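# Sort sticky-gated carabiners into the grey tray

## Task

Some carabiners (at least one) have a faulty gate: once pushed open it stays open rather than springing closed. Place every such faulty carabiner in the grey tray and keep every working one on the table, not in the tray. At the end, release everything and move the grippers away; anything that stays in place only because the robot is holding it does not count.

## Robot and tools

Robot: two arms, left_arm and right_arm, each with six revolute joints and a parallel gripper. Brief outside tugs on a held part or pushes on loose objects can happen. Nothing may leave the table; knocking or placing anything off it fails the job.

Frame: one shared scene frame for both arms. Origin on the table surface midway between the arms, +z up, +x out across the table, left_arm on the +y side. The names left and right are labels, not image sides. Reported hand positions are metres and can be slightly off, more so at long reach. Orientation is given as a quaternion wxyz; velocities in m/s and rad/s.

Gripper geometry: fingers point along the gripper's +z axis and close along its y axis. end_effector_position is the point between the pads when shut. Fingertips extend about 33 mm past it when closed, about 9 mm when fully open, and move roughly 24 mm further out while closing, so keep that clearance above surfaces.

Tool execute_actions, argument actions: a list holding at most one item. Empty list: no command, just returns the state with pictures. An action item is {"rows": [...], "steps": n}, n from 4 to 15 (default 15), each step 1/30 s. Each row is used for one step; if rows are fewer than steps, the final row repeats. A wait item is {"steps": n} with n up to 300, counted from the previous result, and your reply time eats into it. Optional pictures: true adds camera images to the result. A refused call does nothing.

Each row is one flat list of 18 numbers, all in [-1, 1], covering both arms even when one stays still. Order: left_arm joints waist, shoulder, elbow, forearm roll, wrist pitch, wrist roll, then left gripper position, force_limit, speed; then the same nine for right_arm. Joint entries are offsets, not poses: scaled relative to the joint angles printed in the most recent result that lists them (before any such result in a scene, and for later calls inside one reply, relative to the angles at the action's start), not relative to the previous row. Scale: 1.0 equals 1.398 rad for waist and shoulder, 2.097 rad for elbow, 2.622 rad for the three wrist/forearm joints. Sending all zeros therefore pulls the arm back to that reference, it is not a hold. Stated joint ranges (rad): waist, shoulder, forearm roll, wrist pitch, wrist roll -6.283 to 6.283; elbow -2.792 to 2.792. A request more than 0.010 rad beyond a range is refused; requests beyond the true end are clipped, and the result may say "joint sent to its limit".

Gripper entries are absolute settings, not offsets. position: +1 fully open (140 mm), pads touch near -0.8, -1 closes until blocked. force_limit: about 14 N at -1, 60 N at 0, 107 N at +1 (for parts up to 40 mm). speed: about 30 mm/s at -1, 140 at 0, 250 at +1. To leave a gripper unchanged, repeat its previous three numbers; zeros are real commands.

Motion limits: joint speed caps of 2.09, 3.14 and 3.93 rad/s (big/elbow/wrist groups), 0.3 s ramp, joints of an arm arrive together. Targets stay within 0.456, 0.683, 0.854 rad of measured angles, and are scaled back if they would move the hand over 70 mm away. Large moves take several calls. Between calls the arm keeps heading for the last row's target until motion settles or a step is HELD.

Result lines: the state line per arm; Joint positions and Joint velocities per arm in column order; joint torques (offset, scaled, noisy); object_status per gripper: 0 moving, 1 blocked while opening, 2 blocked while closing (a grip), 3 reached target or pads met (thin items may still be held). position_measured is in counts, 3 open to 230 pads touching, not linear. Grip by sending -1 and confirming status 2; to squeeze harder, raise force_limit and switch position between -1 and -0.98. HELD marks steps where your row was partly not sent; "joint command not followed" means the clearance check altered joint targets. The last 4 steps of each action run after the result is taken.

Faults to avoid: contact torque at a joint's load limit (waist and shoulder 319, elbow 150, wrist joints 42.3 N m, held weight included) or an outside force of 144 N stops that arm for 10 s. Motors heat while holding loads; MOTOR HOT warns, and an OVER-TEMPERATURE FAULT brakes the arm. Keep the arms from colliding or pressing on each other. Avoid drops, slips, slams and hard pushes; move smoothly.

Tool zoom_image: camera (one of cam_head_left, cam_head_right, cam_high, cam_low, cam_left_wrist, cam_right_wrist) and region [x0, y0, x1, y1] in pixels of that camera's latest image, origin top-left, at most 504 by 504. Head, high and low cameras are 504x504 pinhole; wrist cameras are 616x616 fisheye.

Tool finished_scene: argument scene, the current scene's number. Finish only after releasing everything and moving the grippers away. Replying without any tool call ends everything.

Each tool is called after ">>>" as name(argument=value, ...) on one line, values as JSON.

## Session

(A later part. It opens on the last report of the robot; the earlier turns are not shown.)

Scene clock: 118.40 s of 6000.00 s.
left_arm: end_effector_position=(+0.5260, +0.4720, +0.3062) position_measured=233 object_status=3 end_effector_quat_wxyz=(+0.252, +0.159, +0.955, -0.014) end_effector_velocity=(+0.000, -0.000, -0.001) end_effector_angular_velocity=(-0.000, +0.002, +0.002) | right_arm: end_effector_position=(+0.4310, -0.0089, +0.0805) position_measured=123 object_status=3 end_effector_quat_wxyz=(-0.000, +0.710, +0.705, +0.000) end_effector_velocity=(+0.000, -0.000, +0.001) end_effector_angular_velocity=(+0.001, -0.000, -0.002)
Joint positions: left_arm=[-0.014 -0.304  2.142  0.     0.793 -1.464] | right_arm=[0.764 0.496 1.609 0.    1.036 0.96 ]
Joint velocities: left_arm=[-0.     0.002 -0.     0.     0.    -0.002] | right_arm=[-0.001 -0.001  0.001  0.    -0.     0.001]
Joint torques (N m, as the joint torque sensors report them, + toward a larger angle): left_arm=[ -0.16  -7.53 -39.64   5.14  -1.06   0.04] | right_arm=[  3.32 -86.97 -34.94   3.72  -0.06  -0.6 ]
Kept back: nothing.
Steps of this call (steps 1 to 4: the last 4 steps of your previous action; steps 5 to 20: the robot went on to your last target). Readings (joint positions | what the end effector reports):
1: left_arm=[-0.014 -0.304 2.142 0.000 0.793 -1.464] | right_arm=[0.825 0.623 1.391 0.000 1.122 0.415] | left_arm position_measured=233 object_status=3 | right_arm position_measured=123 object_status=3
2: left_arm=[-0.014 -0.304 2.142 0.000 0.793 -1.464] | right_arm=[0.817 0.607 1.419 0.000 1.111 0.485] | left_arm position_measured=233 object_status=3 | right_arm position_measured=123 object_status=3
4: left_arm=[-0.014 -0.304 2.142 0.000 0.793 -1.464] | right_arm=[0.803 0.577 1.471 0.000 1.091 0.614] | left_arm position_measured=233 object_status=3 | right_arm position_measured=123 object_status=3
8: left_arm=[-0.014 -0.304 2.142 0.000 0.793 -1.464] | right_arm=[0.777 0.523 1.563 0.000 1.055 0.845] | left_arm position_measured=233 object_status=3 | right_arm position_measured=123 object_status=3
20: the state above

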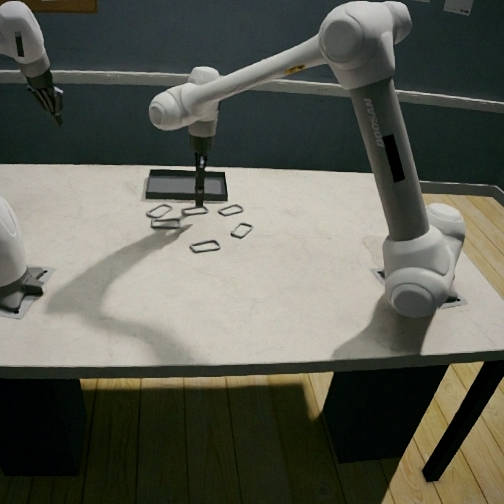

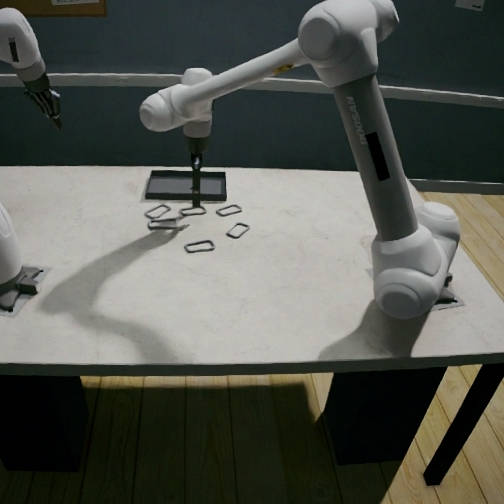

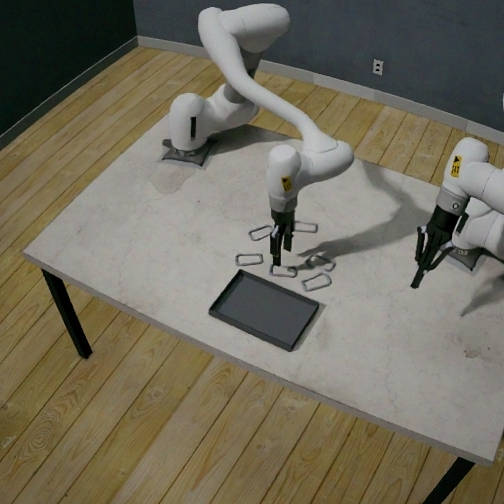

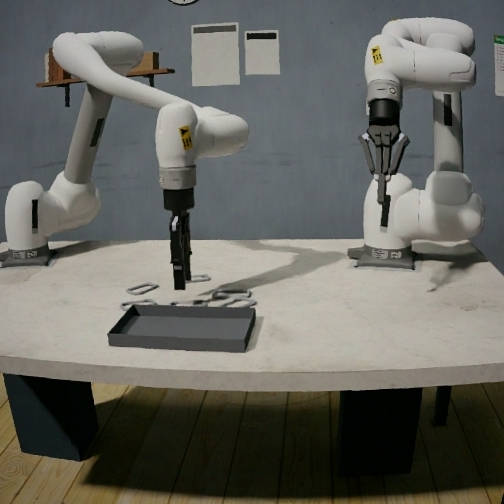

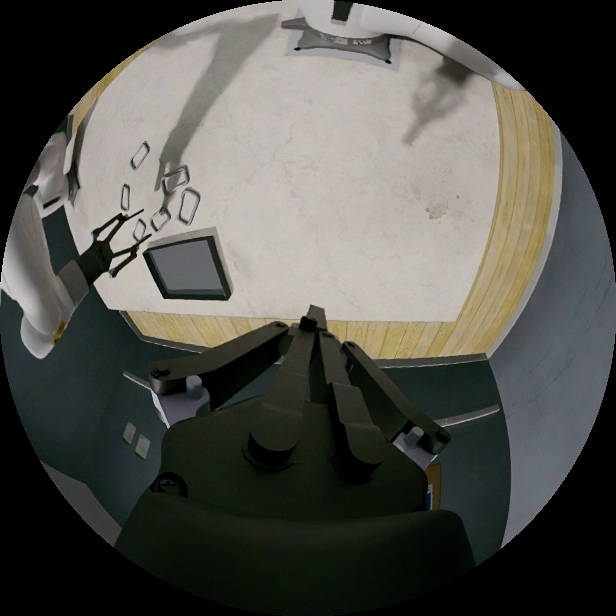

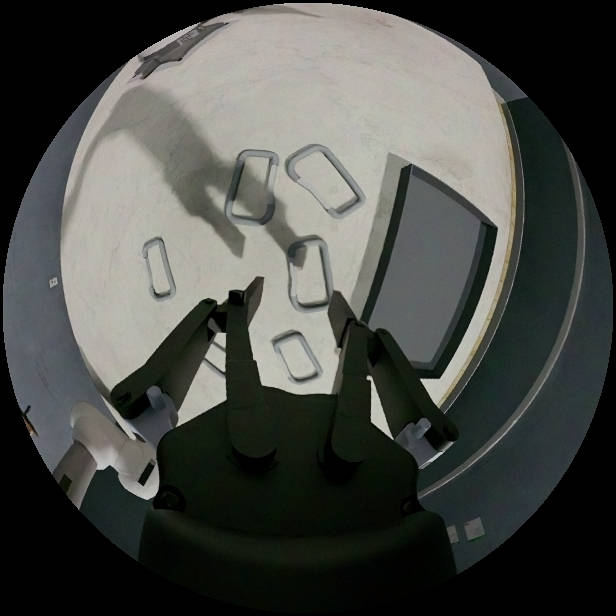

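>>> execute_actions(actions=[{"rows":[[0,0,0,0,0,0,-0.9,0,1,-0.0019,0.0342,-0.0124,0,-0.008,0,0.05,-0.9,-0.2]],"steps":15}])

>>> execute_actions(actions=[{"steps":8}], pictures=true)

>>> zoom_image(camera="cam_right_wrist", region=[200,200,400,400])

Scene clock: 119.23 s of 6000.00 s.
left_arm: end_effector_position=(+0.5260, +0.4720, +0.3062) position_measured=233 object_status=3 end_effector_quat_wxyz=(+0.252, +0.159, +0.955, -0.014) end_effector_velocity=(+0.000, +0.001, -0.000) end_effector_angular_velocity=(+0.001, +0.000, +0.001) | right_arm: end_effector_position=(+0.4437, +0.0054, +0.0558) position_measured=123 object_status=3 end_effector_quat_wxyz=(+0.000, +0.711, +0.704, -0.000) end_effector_velocity=(+0.002, +0.002, -0.004) end_effector_angular_velocity=(+0.000, +0.001, -0.002)
Joint positions: left_arm=[-0.014 -0.304  2.142  0.     0.793 -1.464] | right_arm=[ 0.761  0.543  1.584 -0.     1.015  0.96 ]
Joint velocities: left_arm=[0.001 0.    0.    0.    0.    0.001] | right_arm=[-0.001  0.007 -0.004  0.001 -0.003  0.001]
Joint torques (N m, as the joint torque sensors report them, + toward a larger angle): left_arm=[  0.24  -7.73 -39.58   5.09  -1.08   0.07] | right_arm=[  1.89 -93.84 -33.62   3.75   0.06  -0.12]
Steps of this call (steps 1 to 14: the robot went on to your last target; steps 15 to 25: the first 11 steps of this action). Readings (joint positions | what the end effector reports):
15: left_arm=[-0.014 -0.304 2.142 0.000 0.793 -1.464] | right_arm=[0.764 0.496 1.609 0.000 1.036 0.960] | left_arm position_measured=233 object_status=3 | right_arm position_measured=123 object_status=3
16: left_arm=[-0.014 -0.304 2.142 0.000 0.793 -1.464] | right_arm=[0.764 0.499 1.607 0.000 1.035 0.960] | left_arm position_measured=233 object_status=3 | right_arm position_measured=123 object_status=3
18: left_arm=[-0.014 -0.304 2.142 0.000 0.793 -1.464] | right_arm=[0.763 0.522 1.595 -0.000 1.025 0.960] | left_arm position_measured=233 object_status=3 | right_arm position_measured=123 object_status=3
22: left_arm=[-0.014 -0.304 2.142 0.000 0.793 -1.464] | right_arm=[0.761 0.542 1.585 -0.000 1.016 0.960] | left_arm position_measured=233 object_status=3 | right_arm position_measured=123 object_status=3
25: the state above

Scene clock: 119.50 s of 6000.00 s.
left_arm: end_effector_position=(+0.5260, +0.4720, +0.3062) position_measured=233 object_status=3 end_effector_quat_wxyz=(+0.252, +0.159, +0.955, -0.014) end_effector_velocity=(-0.000, +0.000, +0.000) end_effector_angular_velocity=(-0.001, -0.001, +0.002) | right_arm: end_effector_position=(+0.4438, +0.0055, +0.0554) position_measured=123 object_status=3 end_effector_quat_wxyz=(+0.000, +0.711, +0.704, -0.000) end_effector_velocity=(+0.000, -0.000, -0.001) end_effector_angular_velocity=(-0.001, +0.000, +0.001)
Joint positions: left_arm=[-0.014 -0.304  2.142  0.     0.793 -1.464] | right_arm=[ 0.761  0.544  1.583 -0.     1.015  0.96 ]
Joint velocities: left_arm=[ 0.001 -0.001  0.    -0.001  0.    -0.001] | right_arm=[ 0.     0.001  0.    -0.    -0.    -0.001]
Joint torques (N m, as the joint torque sensors report them, + toward a larger angle): left_arm=[ -0.23  -7.4  -39.82   5.16  -1.06   0.03] | right_arm=[  3.52 -89.12 -33.34   3.61  -0.33  -0.72]
Kept back: nothing.
Steps of this call (steps 1 to 4: the last 4 steps of your previous action; steps 5 to 8: the robot went on to your last target). Readings (joint positions | what the end effector reports):
1: left_arm=[-0.014 -0.304 2.142 0.000 0.793 -1.464] | right_arm=[0.761 0.543 1.583 -0.000 1.015 0.960] | left_arm position_measured=233 object_status=3 | right_arm position_measured=123 object_status=3
2: left_arm=[-0.014 -0.304 2.142 0.000 0.793 -1.464] | right_arm=[0.761 0.543 1.583 -0.000 1.015 0.960] | left_arm position_measured=233 object_status=3 | right_arm position_measured=123 object_status=3
4: left_arm=[-0.014 -0.304 2.142 0.000 0.793 -1.464] | right_arm=[0.761 0.544 1.583 -0.000 1.015 0.960] | left_arm position_measured=233 object_status=3 | right_arm position_measured=123 object_status=3
8: the state above

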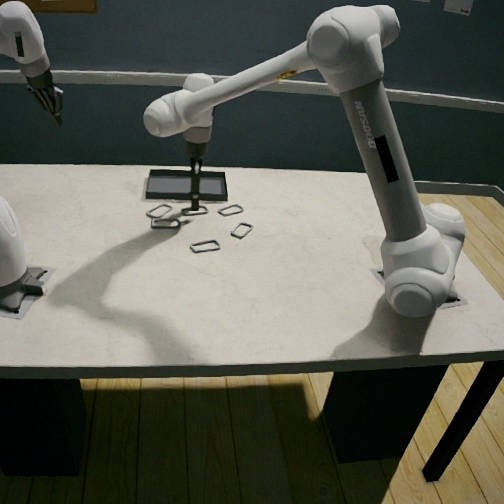

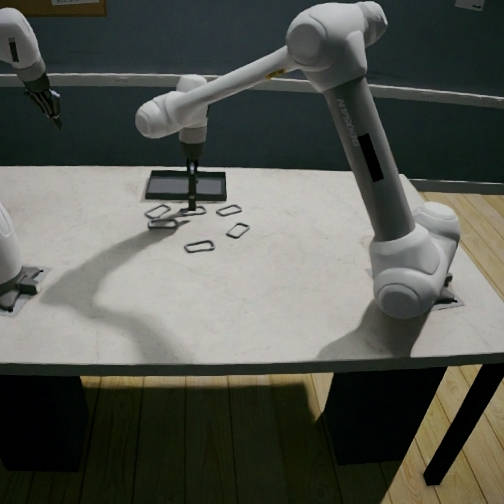

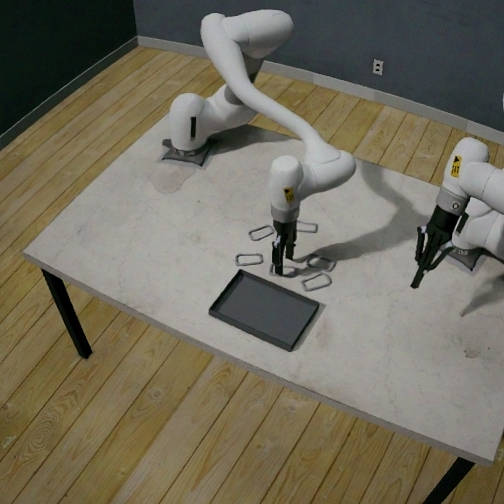

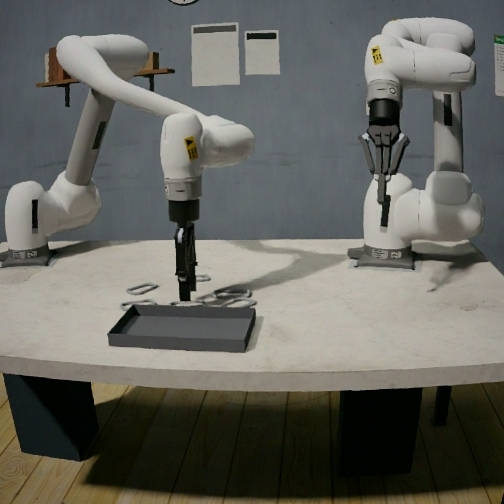

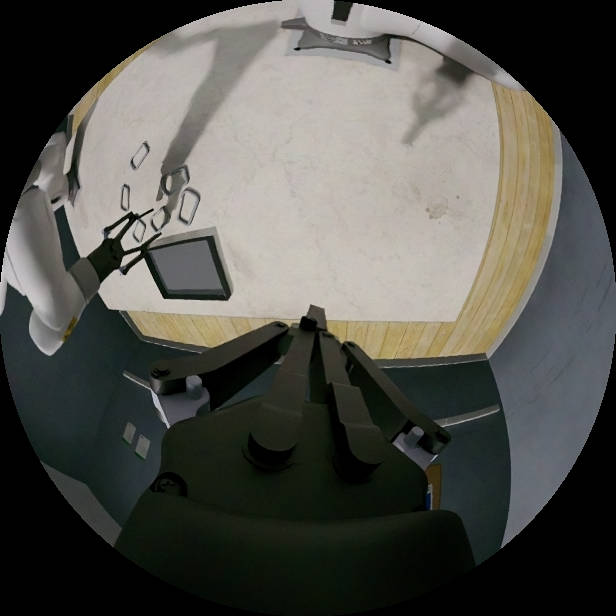

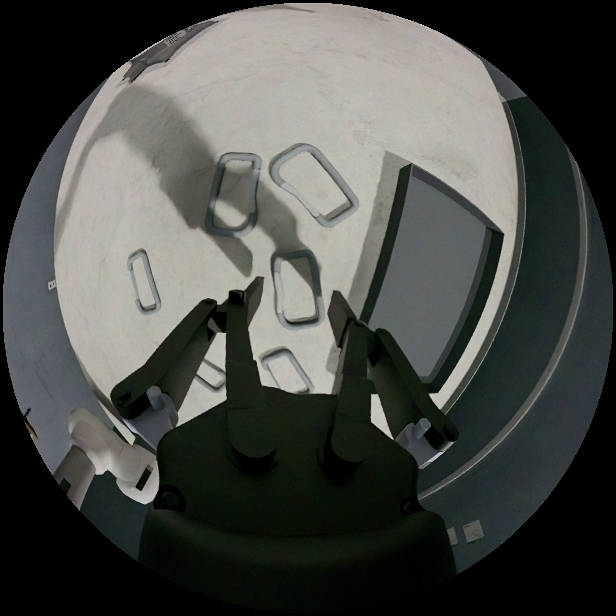

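Region (200, 200, 400, 400) of cam_right_wrist's 616x616 image, scaled by 2.520, with more detail than that image has.

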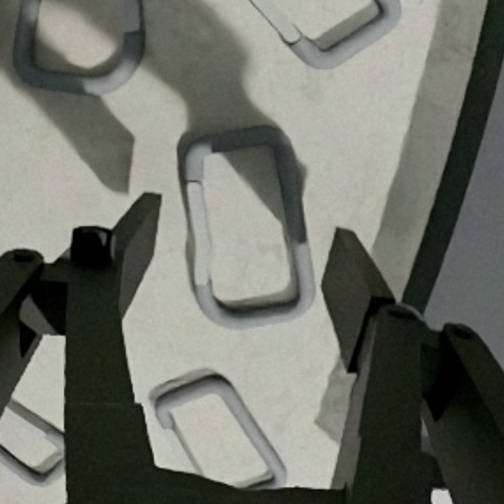

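>>> execute_actions(actions=[{"rows":[[0,0,0,0,0,0,-0.9,0,1,-0.001,0.006,0.002,0,-0.005,-0.046,0.05,-0.9,-0.2],[0,0,0,0,0,0,-0.9,0,1,-0.001,0.006,0.002,0,-0.005,-0.046,0.05,-0.9,-0.2],[0,0,0,0,0,0,-0.9,0,1,-0.001,0.006,0.002,0,-0.005,-0.046,0.05,-0.9,-0.2],[0,0,0,0,0,0,-0.9,0,1,-0.001,0.006,0.002,0,-0.005,-0.046,0.05,-0.9,-0.2],[0,0,0,0,0,0,-0.9,0,1,-0.001,0.006,0.002,0,-0.005,-0.046,0.05,-0.9,-0.2],[0,0,0,0,0,0,-0.9,0,1,-0.0015,0.0143,0.0052,0,-0.0118,-0.046,0.05,-0.9,-0.2]],"steps":15}])

>>> execute_actions(actions=[{"steps":8}], pictures=true)

>>> zoom_image(camera="cam_right_wrist", region=[200,200,400,400])

Scene clock: 120.17 s of 6000.00 s.
left_arm: end_effector_position=(+0.5260, +0.4720, +0.3062) position_measured=233 object_status=3 end_effector_quat_wxyz=(+0.252, +0.159, +0.955, -0.014) end_effector_velocity=(-0.000, +0.000, +0.000) end_effector_angular_velocity=(-0.002, -0.000, +0.002) | right_arm: end_effector_position=(+0.4458, +0.0056, +0.0358) position_measured=123 object_status=3 end_effector_quat_wxyz=(+0.000, +0.668, +0.744, -0.000) end_effector_velocity=(+0.002, +0.000, -0.020) end_effector_angular_velocity=(+0.001, -0.001, +0.019)
Joint positions: left_arm=[-0.014 -0.304  2.142  0.     0.793 -1.464] | right_arm=[0.759 0.562 1.593 0.    0.987 0.841]
Joint velocities: left_arm=[ 0.001 -0.001  0.    -0.001  0.    -0.001] | right_arm=[-0.001  0.019  0.011 -0.    -0.031 -0.02 ]
Joint torques (N m, as the joint torque sensors report them, + toward a larger angle): left_arm=[ -0.53  -6.46 -39.54   5.08  -0.96   0.01] | right_arm=[  4.01 -95.05 -33.22   3.89   0.16  -0.22]
Steps of this call (steps 1 to 9: the robot went on to your last target; steps 10 to 20: the first 11 steps of this action). Readings (joint positions | what the end effector reports):
10: left_arm=[-0.014 -0.304 2.142 0.000 0.793 -1.464] | right_arm=[0.761 0.544 1.583 -0.000 1.015 0.960] | left_arm position_measured=233 object_status=3 | right_arm position_measured=123 object_status=3
11: left_arm=[-0.014 -0.304 2.142 0.000 0.793 -1.464] | right_arm=[0.761 0.544 1.583 -0.000 1.014 0.952] | left_arm position_measured=233 object_status=3 | right_arm position_measured=123 object_status=3
13: left_arm=[-0.014 -0.304 2.142 0.000 0.793 -1.464] | right_arm=[0.761 0.548 1.585 0.000 1.009 0.903] | left_arm position_measured=233 object_status=3 | right_arm position_measured=123 object_status=3
17: left_arm=[-0.014 -0.304 2.142 0.000 0.793 -1.464] | right_arm=[0.760 0.557 1.590 0.000 0.994 0.846] | left_arm position_measured=233 object_status=3 | right_arm position_measured=123 object_status=3
20: the state above

Scene clock: 120.43 s of 6000.00 s.
left_arm: end_effector_position=(+0.5260, +0.4720, +0.3062) position_measured=233 object_status=3 end_effector_quat_wxyz=(+0.252, +0.159, +0.955, -0.014) end_effector_velocity=(+0.000, -0.000, -0.000) end_effector_angular_velocity=(-0.001, +0.000, +0.000) | right_arm: end_effector_position=(+0.4459, +0.0056, +0.0344) position_measured=123 object_status=3 end_effector_quat_wxyz=(+0.000, +0.668, +0.744, -0.000) end_effector_velocity=(-0.000, +0.000, +0.000) end_effector_angular_velocity=(+0.001, -0.000, +0.001)
Joint positions: left_arm=[-0.014 -0.304  2.142  0.     0.793 -1.464] | right_arm=[0.759 0.564 1.594 0.    0.984 0.839]
Joint velocities: left_arm=[ 0.     0.    -0.    -0.001 -0.     0.   ] | right_arm=[ 0.    -0.     0.     0.    -0.001 -0.001]
Joint torques (N m, as the joint torque sensors report them, + toward a larger angle): left_arm=[ -0.24  -7.77 -39.53   5.1   -1.09   0.05] | right_arm=[  4.08 -91.5  -32.51   3.55  -0.17  -0.39]
Kept back: nothing.
Steps of this call (steps 1 to 4: the last 4 steps of your previous action; steps 5 to 8: the robot went on to your last target). Readings (joint positions | what the end effector reports):
1: left_arm=[-0.014 -0.304 2.142 0.000 0.793 -1.464] | right_arm=[0.759 0.563 1.594 0.000 0.986 0.840] | left_arm position_measured=233 object_status=3 | right_arm position_measured=123 object_status=3
2: left_arm=[-0.014 -0.304 2.142 0.000 0.793 -1.464] | right_arm=[0.759 0.563 1.594 0.000 0.985 0.840] | left_arm position_measured=233 object_status=3 | right_arm position_measured=123 object_status=3
4: left_arm=[-0.014 -0.304 2.142 0.000 0.793 -1.464] | right_arm=[0.759 0.563 1.594 0.000 0.985 0.840] | left_arm position_measured=233 object_status=3 | right_arm position_measured=123 object_status=3
8: the state above

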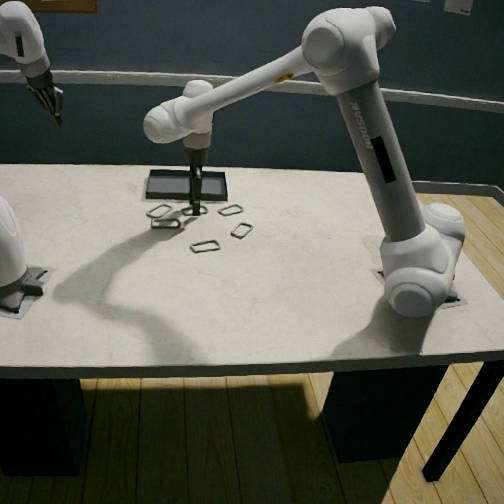

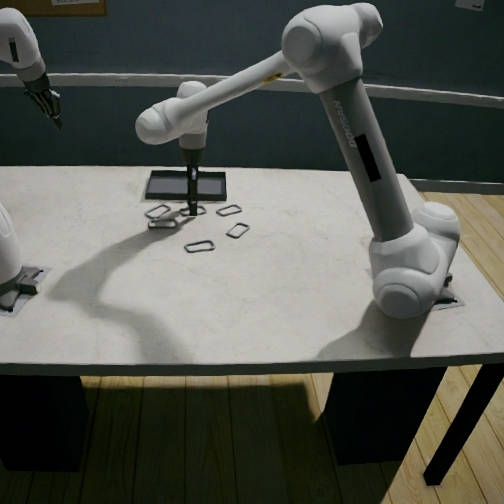

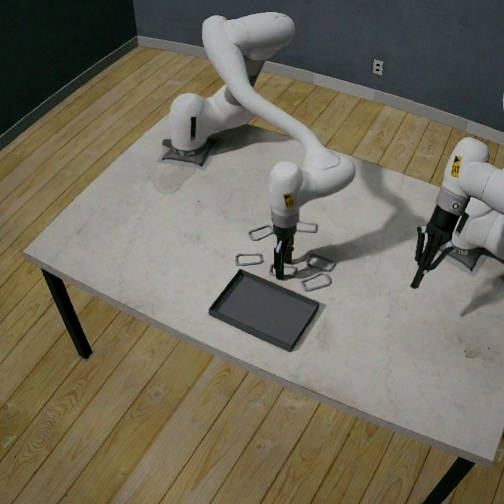

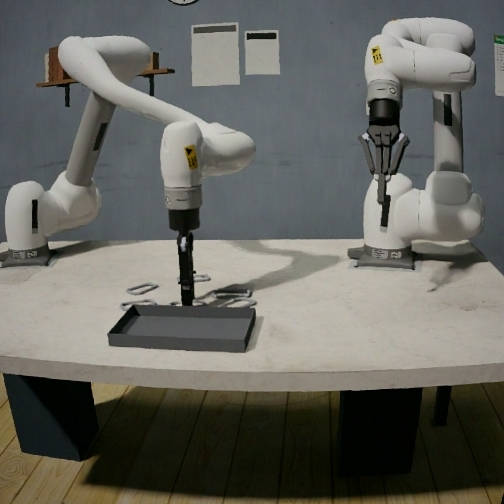

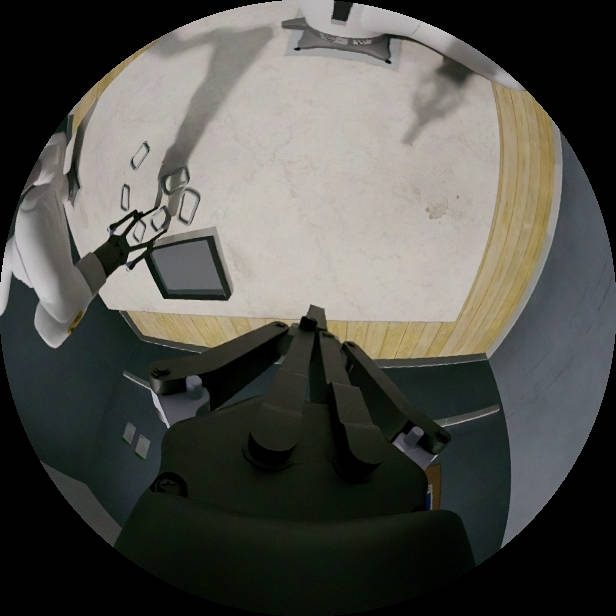

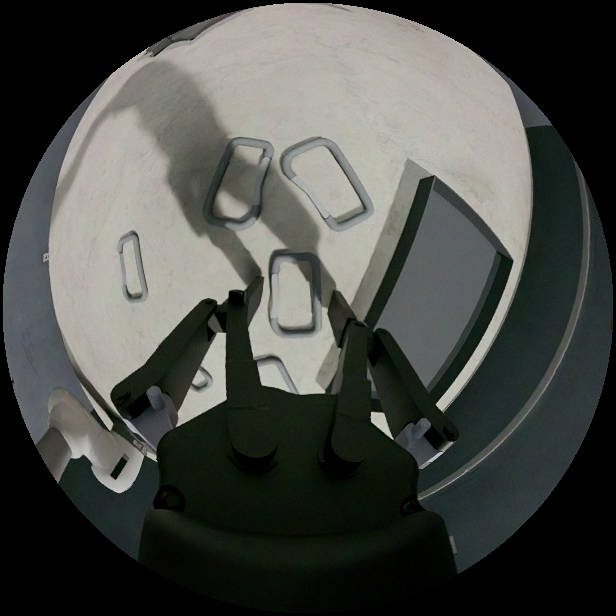

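Region (200, 200, 400, 400) of cam_right_wrist's 616x616 image, scaled by 2.520, with more detail than that image has.

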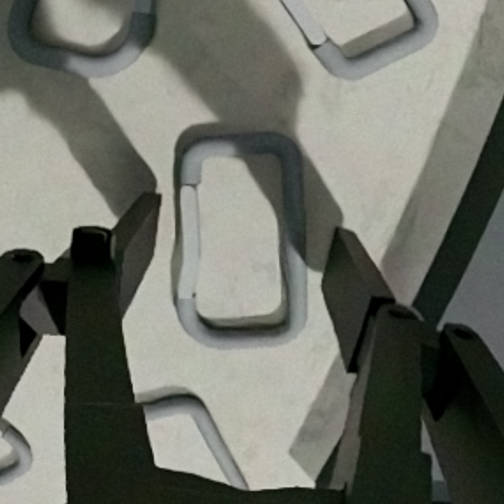

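>>> execute_actions(actions=[{"rows":[[0,0,0,0,0,0,-0.9,0,1,0,0,0,0,0,0,-0.46,-0.9,-0.7]],"steps":15}])

>>> execute_actions(actions=[{"steps":12}])

>>> execute_actions(actions=[{"rows":[[0,0,0,0,0,0,-0.9,0,1,0,-0.001,-0.0004,0,0.0009,0,-0.47,-0.9,-0.7]],"steps":12}])

>>> execute_actions(actions=[{"rows":[[0,0,0,0,0,0,-0.9,0,1,0,-0.001,-0.0004,0,0.0008,0,-0.46,-0.9,-0.7]],"steps":12}])

>>> execute_actions(actions=[{"rows":[[0,0,0,0,0,0,-0.9,0,1,0,0,0,0,0,0,-0.47,-0.4,-0.7]],"steps":15}])

>>> execute_actions(actions=[{"steps":15}], pictures=true)

>>> zoom_image(camera="cam_right_wrist", region=[200,200,400,400])

Scene clock: 121.10 s of 6000.00 s.
left_arm: end_effector_position=(+0.5260, +0.4720, +0.3062) position_measured=233 object_status=3 end_effector_quat_wxyz=(+0.252, +0.159, +0.955, -0.014) end_effector_velocity=(+0.000, -0.000, -0.000) end_effector_angular_velocity=(-0.000, +0.001, +0.000) | right_arm: end_effector_position=(+0.4460, +0.0056, +0.0344) position_measured=148 object_status=0 end_effector_quat_wxyz=(+0.000, +0.668, +0.744, -0.000) end_effector_velocity=(-0.000, +0.000, -0.001) end_effector_angular_velocity=(-0.001, +0.001, -0.000)
Joint positions: left_arm=[-0.014 -0.304  2.142  0.     0.793 -1.464] | right_arm=[ 0.759  0.564  1.594 -0.     0.984  0.839]
Joint velocities: left_arm=[ 0.     0.001 -0.    -0.001 -0.    -0.   ] | right_arm=[ 0.     0.001 -0.     0.     0.     0.001]
Joint torques (N m, as the joint torque sensors report them, + toward a larger angle): left_arm=[ -0.58  -7.41 -39.6    5.04  -1.01  -0.01] | right_arm=[  2.79 -81.9  -27.01   4.07  -0.62  -0.13]
Steps of this call (steps 1 to 9: the robot went on to your last target; steps 10 to 20: the first 11 steps of this action). Readings (joint positions | what the end effector reports):
10: left_arm=[-0.014 -0.304 2.142 0.000 0.793 -1.464] | right_arm=[0.759 0.564 1.594 -0.000 0.984 0.839] | left_arm position_measured=233 object_status=3 | right_arm position_measured=123 object_status=0
11: left_arm=[-0.014 -0.304 2.142 0.000 0.793 -1.464] | right_arm=[0.759 0.564 1.594 -0.000 0.984 0.839] | left_arm position_measured=233 object_status=3 | right_arm position_measured=124 object_status=0
13: left_arm=[-0.014 -0.304 2.142 0.000 0.793 -1.464] | right_arm=[0.759 0.564 1.594 -0.000 0.984 0.839] | left_arm position_measured=233 object_status=3 | right_arm position_measured=131 object_status=0
17: left_arm=[-0.014 -0.304 2.142 0.000 0.793 -1.464] | right_arm=[0.759 0.564 1.594 -0.000 0.984 0.839] | left_arm position_measured=233 object_status=3 | right_arm position_measured=144 object_status=0
20: the state above

Scene clock: 121.50 s of 6000.00 s.
left_arm: end_effector_position=(+0.5260, +0.4720, +0.3062) position_measured=233 object_status=3 end_effector_quat_wxyz=(+0.252, +0.159, +0.955, -0.014) end_effector_velocity=(+0.000, +0.000, -0.000) end_effector_angular_velocity=(-0.001, +0.001, +0.002) | right_arm: end_effector_position=(+0.4459, +0.0056, +0.0344) position_measured=148 object_status=2 end_effector_quat_wxyz=(+0.000, +0.668, +0.744, -0.000) end_effector_velocity=(-0.000, -0.000, -0.000) end_effector_angular_velocity=(-0.001, +0.000, +0.000)
Joint positions: left_arm=[-0.014 -0.304  2.142  0.     0.793 -1.464] | right_arm=[0.759 0.564 1.594 0.    0.984 0.839]
Joint velocities: left_arm=[ 0.001  0.001  0.    -0.001  0.    -0.   ] | right_arm=[ 0.  0.  0. -0.  0.  0.]
Joint torques (N m, as the joint torque sensors report them, + toward a larger angle): left_arm=[ -0.37  -7.83 -39.34   5.1   -1.12  -0.04] | right_arm=[  3.9  -80.   -28.05   3.97  -0.44  -0.13]
Kept back: nothing.
Steps of this call (steps 1 to 4: the last 4 steps of your previous action; steps 5 to 12: the robot went on to your last target). Readings (joint positions | what the end effector reports):
1: left_arm=[-0.014 -0.304 2.142 0.000 0.793 -1.464] | right_arm=[0.759 0.564 1.594 -0.000 0.984 0.839] | left_arm position_measured=233 object_status=3 | right_arm position_measured=148 object_status=0
2: left_arm=[-0.014 -0.304 2.142 0.000 0.793 -1.464] | right_arm=[0.759 0.564 1.594 -0.000 0.984 0.839] | left_arm position_measured=233 object_status=3 | right_arm position_measured=148 object_status=0
4: left_arm=[-0.014 -0.304 2.142 0.000 0.793 -1.464] | right_arm=[0.759 0.564 1.594 -0.000 0.984 0.839] | left_arm position_measured=233 object_status=3 | right_arm position_measured=148 object_status=2
8: left_arm=[-0.014 -0.304 2.142 0.000 0.793 -1.464] | right_arm=[0.759 0.564 1.594 -0.000 0.984 0.839] | left_arm position_measured=233 object_status=3 | right_arm position_measured=148 object_status=2
12: the state above

Scene clock: 121.77 s of 6000.00 s.
left_arm: end_effector_position=(+0.5260, +0.4720, +0.3062) position_measured=233 object_status=3 end_effector_quat_wxyz=(+0.252, +0.159, +0.955, -0.014) end_effector_velocity=(+0.000, +0.001, -0.000) end_effector_angular_velocity=(-0.000, +0.000, +0.001) | right_arm: end_effector_position=(+0.4459, +0.0055, +0.0357) position_measured=148 object_status=0 end_effector_quat_wxyz=(+0.000, +0.668, +0.744, -0.000) end_effector_velocity=(+0.000, +0.000, +0.004) end_effector_angular_velocity=(+0.002, -0.002, -0.000)
Joint positions: left_arm=[-0.014 -0.304  2.142  0.     0.793 -1.464] | right_arm=[0.759 0.563 1.593 0.    0.987 0.839]
Joint velocities: left_arm=[ 0.002  0.    -0.    -0.001 -0.     0.   ] | right_arm=[ 0.    -0.004 -0.001 -0.001  0.002  0.001]
Joint torques (N m, as the joint torque sensors report them, + toward a larger angle): left_arm=[ -0.33  -7.49 -39.7    5.06  -1.2   -0.02] | right_arm=[  4.52 -91.38 -33.07   4.01   0.04  -0.31]
Steps of this call (steps 1 to 8: the first 8 steps of this action). Readings (joint positions | what the end effector reports):
1: left_arm=[-0.014 -0.304 2.142 0.000 0.793 -1.464] | right_arm=[0.759 0.564 1.594 0.000 0.984 0.839] | left_arm position_measured=233 object_status=3 | right_arm position_measured=148 object_status=0
2: left_arm=[-0.014 -0.304 2.142 0.000 0.793 -1.464] | right_arm=[0.759 0.564 1.594 0.000 0.985 0.839] | left_arm position_measured=233 object_status=3 | right_arm position_measured=148 object_status=0
4: left_arm=[-0.014 -0.304 2.142 0.000 0.793 -1.464] | right_arm=[0.759 0.563 1.594 0.000 0.986 0.839] | left_arm position_measured=233 object_status=3 | right_arm position_measured=148 object_status=0
8: the state above

Scene clock: 122.17 s of 6000.00 s.
left_arm: end_effector_position=(+0.5260, +0.4720, +0.3062) position_measured=233 object_status=3 end_effector_quat_wxyz=(+0.252, +0.159, +0.955, -0.014) end_effector_velocity=(+0.000, +0.000, -0.001) end_effector_angular_velocity=(+0.000, +0.001, +0.001) | right_arm: end_effector_position=(+0.4459, +0.0055, +0.0373) position_measured=148 object_status=2 end_effector_quat_wxyz=(+0.000, +0.668, +0.744, -0.000) end_effector_velocity=(-0.000, +0.000, +0.001) end_effector_angular_velocity=(+0.000, -0.001, +0.001)
Joint positions: left_arm=[-0.014 -0.304  2.142  0.     0.793 -1.464] | right_arm=[0.759 0.561 1.593 0.    0.989 0.839]
Joint velocities: left_arm=[ 0.001  0.001  0.    -0.    -0.     0.   ] | right_arm=[ 0.    -0.001 -0.    -0.     0.001 -0.   ]
Joint torques (N m, as the joint torque sensors report them, + toward a larger angle): left_arm=[ -0.27  -7.65 -39.9    5.04  -0.99   0.04] | right_arm=[  2.18 -91.22 -33.15   3.85   0.18  -0.36]
Steps of this call (steps 1 to 4: the last 4 steps of your previous action; steps 5 to 12: the first 8 steps of this action, its rows measured from where the robot was after step 4). Readings (joint positions | what the end effector reports):
4: left_arm=[-0.014 -0.304 2.142 0.000 0.793 -1.464] | right_arm=[0.759 0.562 1.593 0.000 0.987 0.839] | left_arm position_measured=233 object_status=3 | right_arm position_measured=148 object_status=2
5: left_arm=[-0.014 -0.304 2.142 0.000 0.793 -1.464] | right_arm=[0.759 0.562 1.593 0.000 0.987 0.839] | left_arm position_measured=233 object_status=3 | right_arm position_measured=148 object_status=0
6: left_arm=[-0.014 -0.304 2.142 0.000 0.793 -1.464] | right_arm=[0.759 0.562 1.593 0.000 0.987 0.839] | left_arm position_measured=233 object_status=3 | right_arm position_measured=148 object_status=0
8: left_arm=[-0.014 -0.304 2.142 0.000 0.793 -1.464] | right_arm=[0.759 0.561 1.593 0.000 0.988 0.839] | left_arm position_measured=233 object_status=3 | right_arm position_measured=148 object_status=0
12: the state above

Scene clock: 122.67 s of 6000.00 s.
left_arm: end_effector_position=(+0.5260, +0.4720, +0.3062) position_measured=233 object_status=3 end_effector_quat_wxyz=(+0.252, +0.159, +0.955, -0.014) end_effector_velocity=(+0.000, -0.000, -0.001) end_effector_angular_velocity=(+0.001, +0.002, -0.000) | right_arm: end_effector_position=(+0.4459, +0.0056, +0.0373) position_measured=187 object_status=2 end_effector_quat_wxyz=(-0.000, +0.668, +0.744, -0.000) end_effector_velocity=(-0.000, -0.000, -0.001) end_effector_angular_velocity=(-0.001, +0.001, -0.000)
Joint positions: left_arm=[-0.014 -0.304  2.142  0.     0.793 -1.464] | right_arm=[0.759 0.561 1.592 0.    0.989 0.839]
Joint velocities: left_arm=[-0.     0.002  0.     0.    -0.    -0.001] | right_arm=[-0.     0.001 -0.     0.     0.    -0.   ]
Joint torques (N m, as the joint torque sensors report them, + toward a larger angle): left_arm=[ -0.97  -7.26 -39.69   5.1   -1.01   0.04] | right_arm=[  3.06 -90.88 -33.41   3.6   -0.22  -0.22]
Steps of this call (steps 1 to 4: the last 4 steps of your previous action; steps 5 to 15: the first 11 steps of this action, its rows measured from where the robot was after step 4). Readings (joint positions | what the end effector reports):
4: left_arm=[-0.014 -0.304 2.142 0.000 0.793 -1.464] | right_arm=[0.759 0.561 1.593 0.000 0.989 0.839] | left_arm position_measured=233 object_status=3 | right_arm position_measured=148 object_status=2
5: left_arm=[-0.014 -0.304 2.142 0.000 0.793 -1.464] | right_arm=[0.759 0.561 1.593 0.000 0.989 0.839] | left_arm position_measured=233 object_status=3 | right_arm position_measured=148 object_status=0
6: left_arm=[-0.014 -0.304 2.142 0.000 0.793 -1.464] | right_arm=[0.759 0.561 1.592 0.000 0.989 0.839] | left_arm position_measured=233 object_status=3 | right_arm position_measured=159 object_status=0
8: left_arm=[-0.014 -0.304 2.142 0.000 0.793 -1.464] | right_arm=[0.759 0.561 1.592 0.000 0.989 0.839] | left_arm position_measured=233 object_status=3 | right_arm position_measured=183 object_status=0
12: left_arm=[-0.014 -0.304 2.142 0.000 0.793 -1.464] | right_arm=[0.759 0.561 1.592 0.000 0.989 0.839] | left_arm position_measured=233 object_status=3 | right_arm position_measured=187 object_status=0
15: the state above

Scene clock: 123.17 s of 6000.00 s.
left_arm: end_effector_position=(+0.5260, +0.4720, +0.3062) position_measured=233 object_status=3 end_effector_quat_wxyz=(+0.252, +0.159, +0.955, -0.014) end_effector_velocity=(+0.000, +0.001, +0.001) end_effector_angular_velocity=(+0.001, -0.001, +0.001) | right_arm: end_effector_position=(+0.4459, +0.0055, +0.0373) position_measured=187 object_status=2 end_effector_quat_wxyz=(+0.000, +0.668, +0.744, -0.000) end_effector_velocity=(+0.001, +0.000, +0.000) end_effector_angular_velocity=(+0.001, -0.001, -0.001)
Joint positions: left_arm=[-0.014 -0.304  2.142  0.     0.793 -1.464] | right_arm=[0.759 0.561 1.592 0.    0.989 0.839]
Joint velocities: left_arm=[ 0.001 -0.001 -0.     0.001 -0.     0.   ] | right_arm=[-0. -0. -0. -0. -0.  0.]
Joint torques (N m, as the joint torque sensors report them, + toward a larger angle): left_arm=[ -1.11  -7.63 -39.82   5.07  -1.07   0.01] | right_arm=[  2.79 -93.15 -33.07   3.83   0.07  -0.32]
Kept back: nothing.
Steps of this call (steps 1 to 4: the last 4 steps of your previous action; steps 5 to 15: the robot went on to your last target). Readings (joint positions | what the end effector reports):
1: left_arm=[-0.014 -0.304 2.142 0.000 0.793 -1.464] | right_arm=[0.759 0.561 1.592 0.000 0.989 0.839] | left_arm position_measured=233 object_status=3 | right_arm position_measured=187 object_status=2
2: left_arm=[-0.014 -0.304 2.142 0.000 0.793 -1.464] | right_arm=[0.759 0.561 1.592 0.000 0.989 0.839] | left_arm position_measured=233 object_status=3 | right_arm position_measured=187 object_status=2
4: left_arm=[-0.014 -0.304 2.142 0.000 0.793 -1.464] | right_arm=[0.759 0.561 1.592 0.000 0.989 0.839] | left_arm position_measured=233 object_status=3 | right_arm position_measured=187 object_status=2
8: left_arm=[-0.014 -0.304 2.142 0.000 0.793 -1.464] | right_arm=[0.759 0.561 1.592 0.000 0.989 0.839] | left_arm position_measured=233 object_status=3 | right_arm position_measured=187 object_status=2
15: the state above
All arms were judged still, so your last target was given up. Only a new action makes them travel on or press farther. Fingers that are still opening or closing keep moving.

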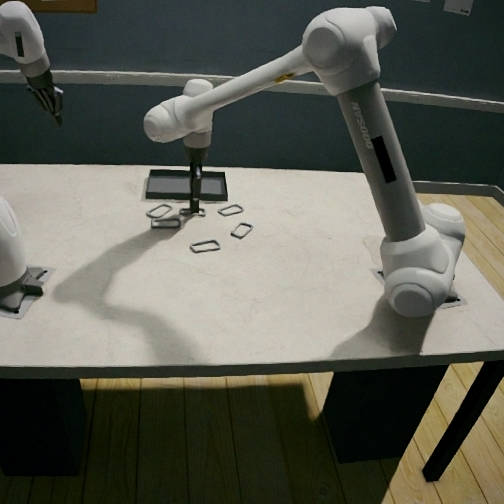

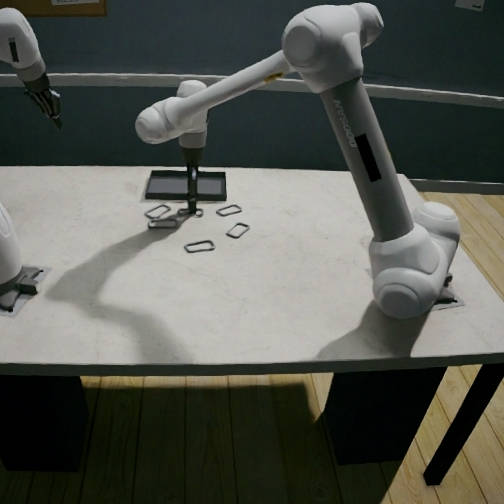

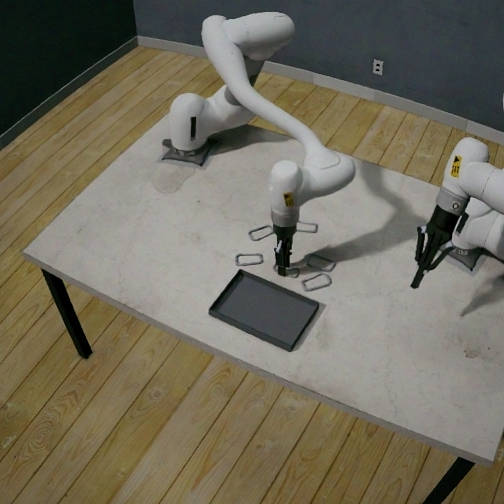

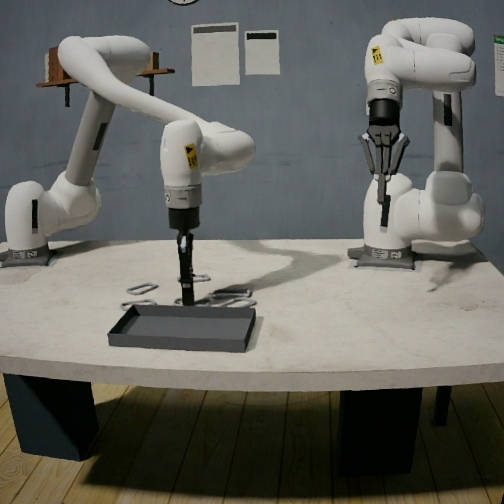

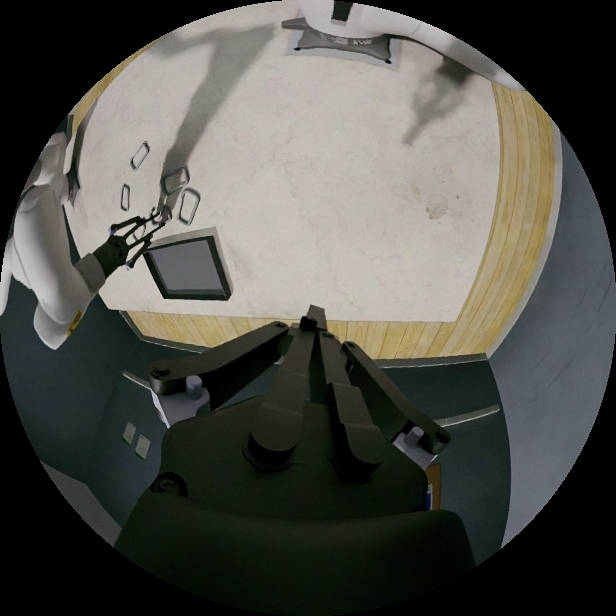

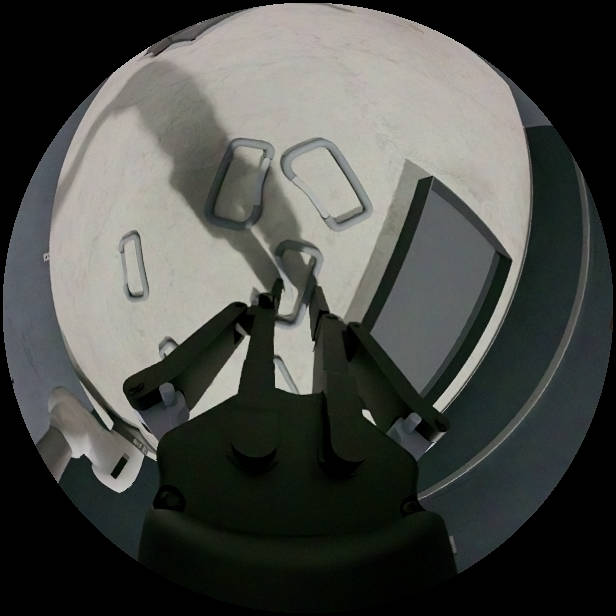

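Region (200, 200, 400, 400) of cam_right_wrist's 616x616 image, scaled by 2.520, with more detail than that image has.

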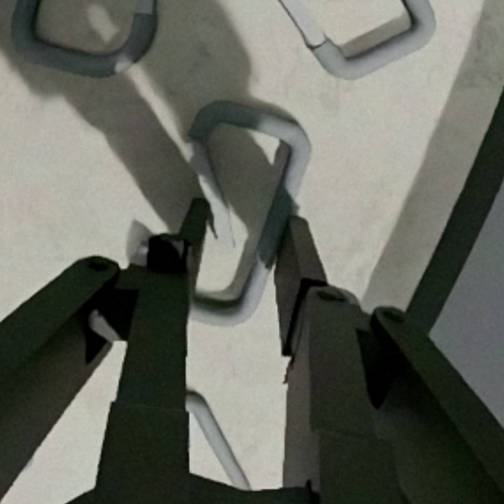

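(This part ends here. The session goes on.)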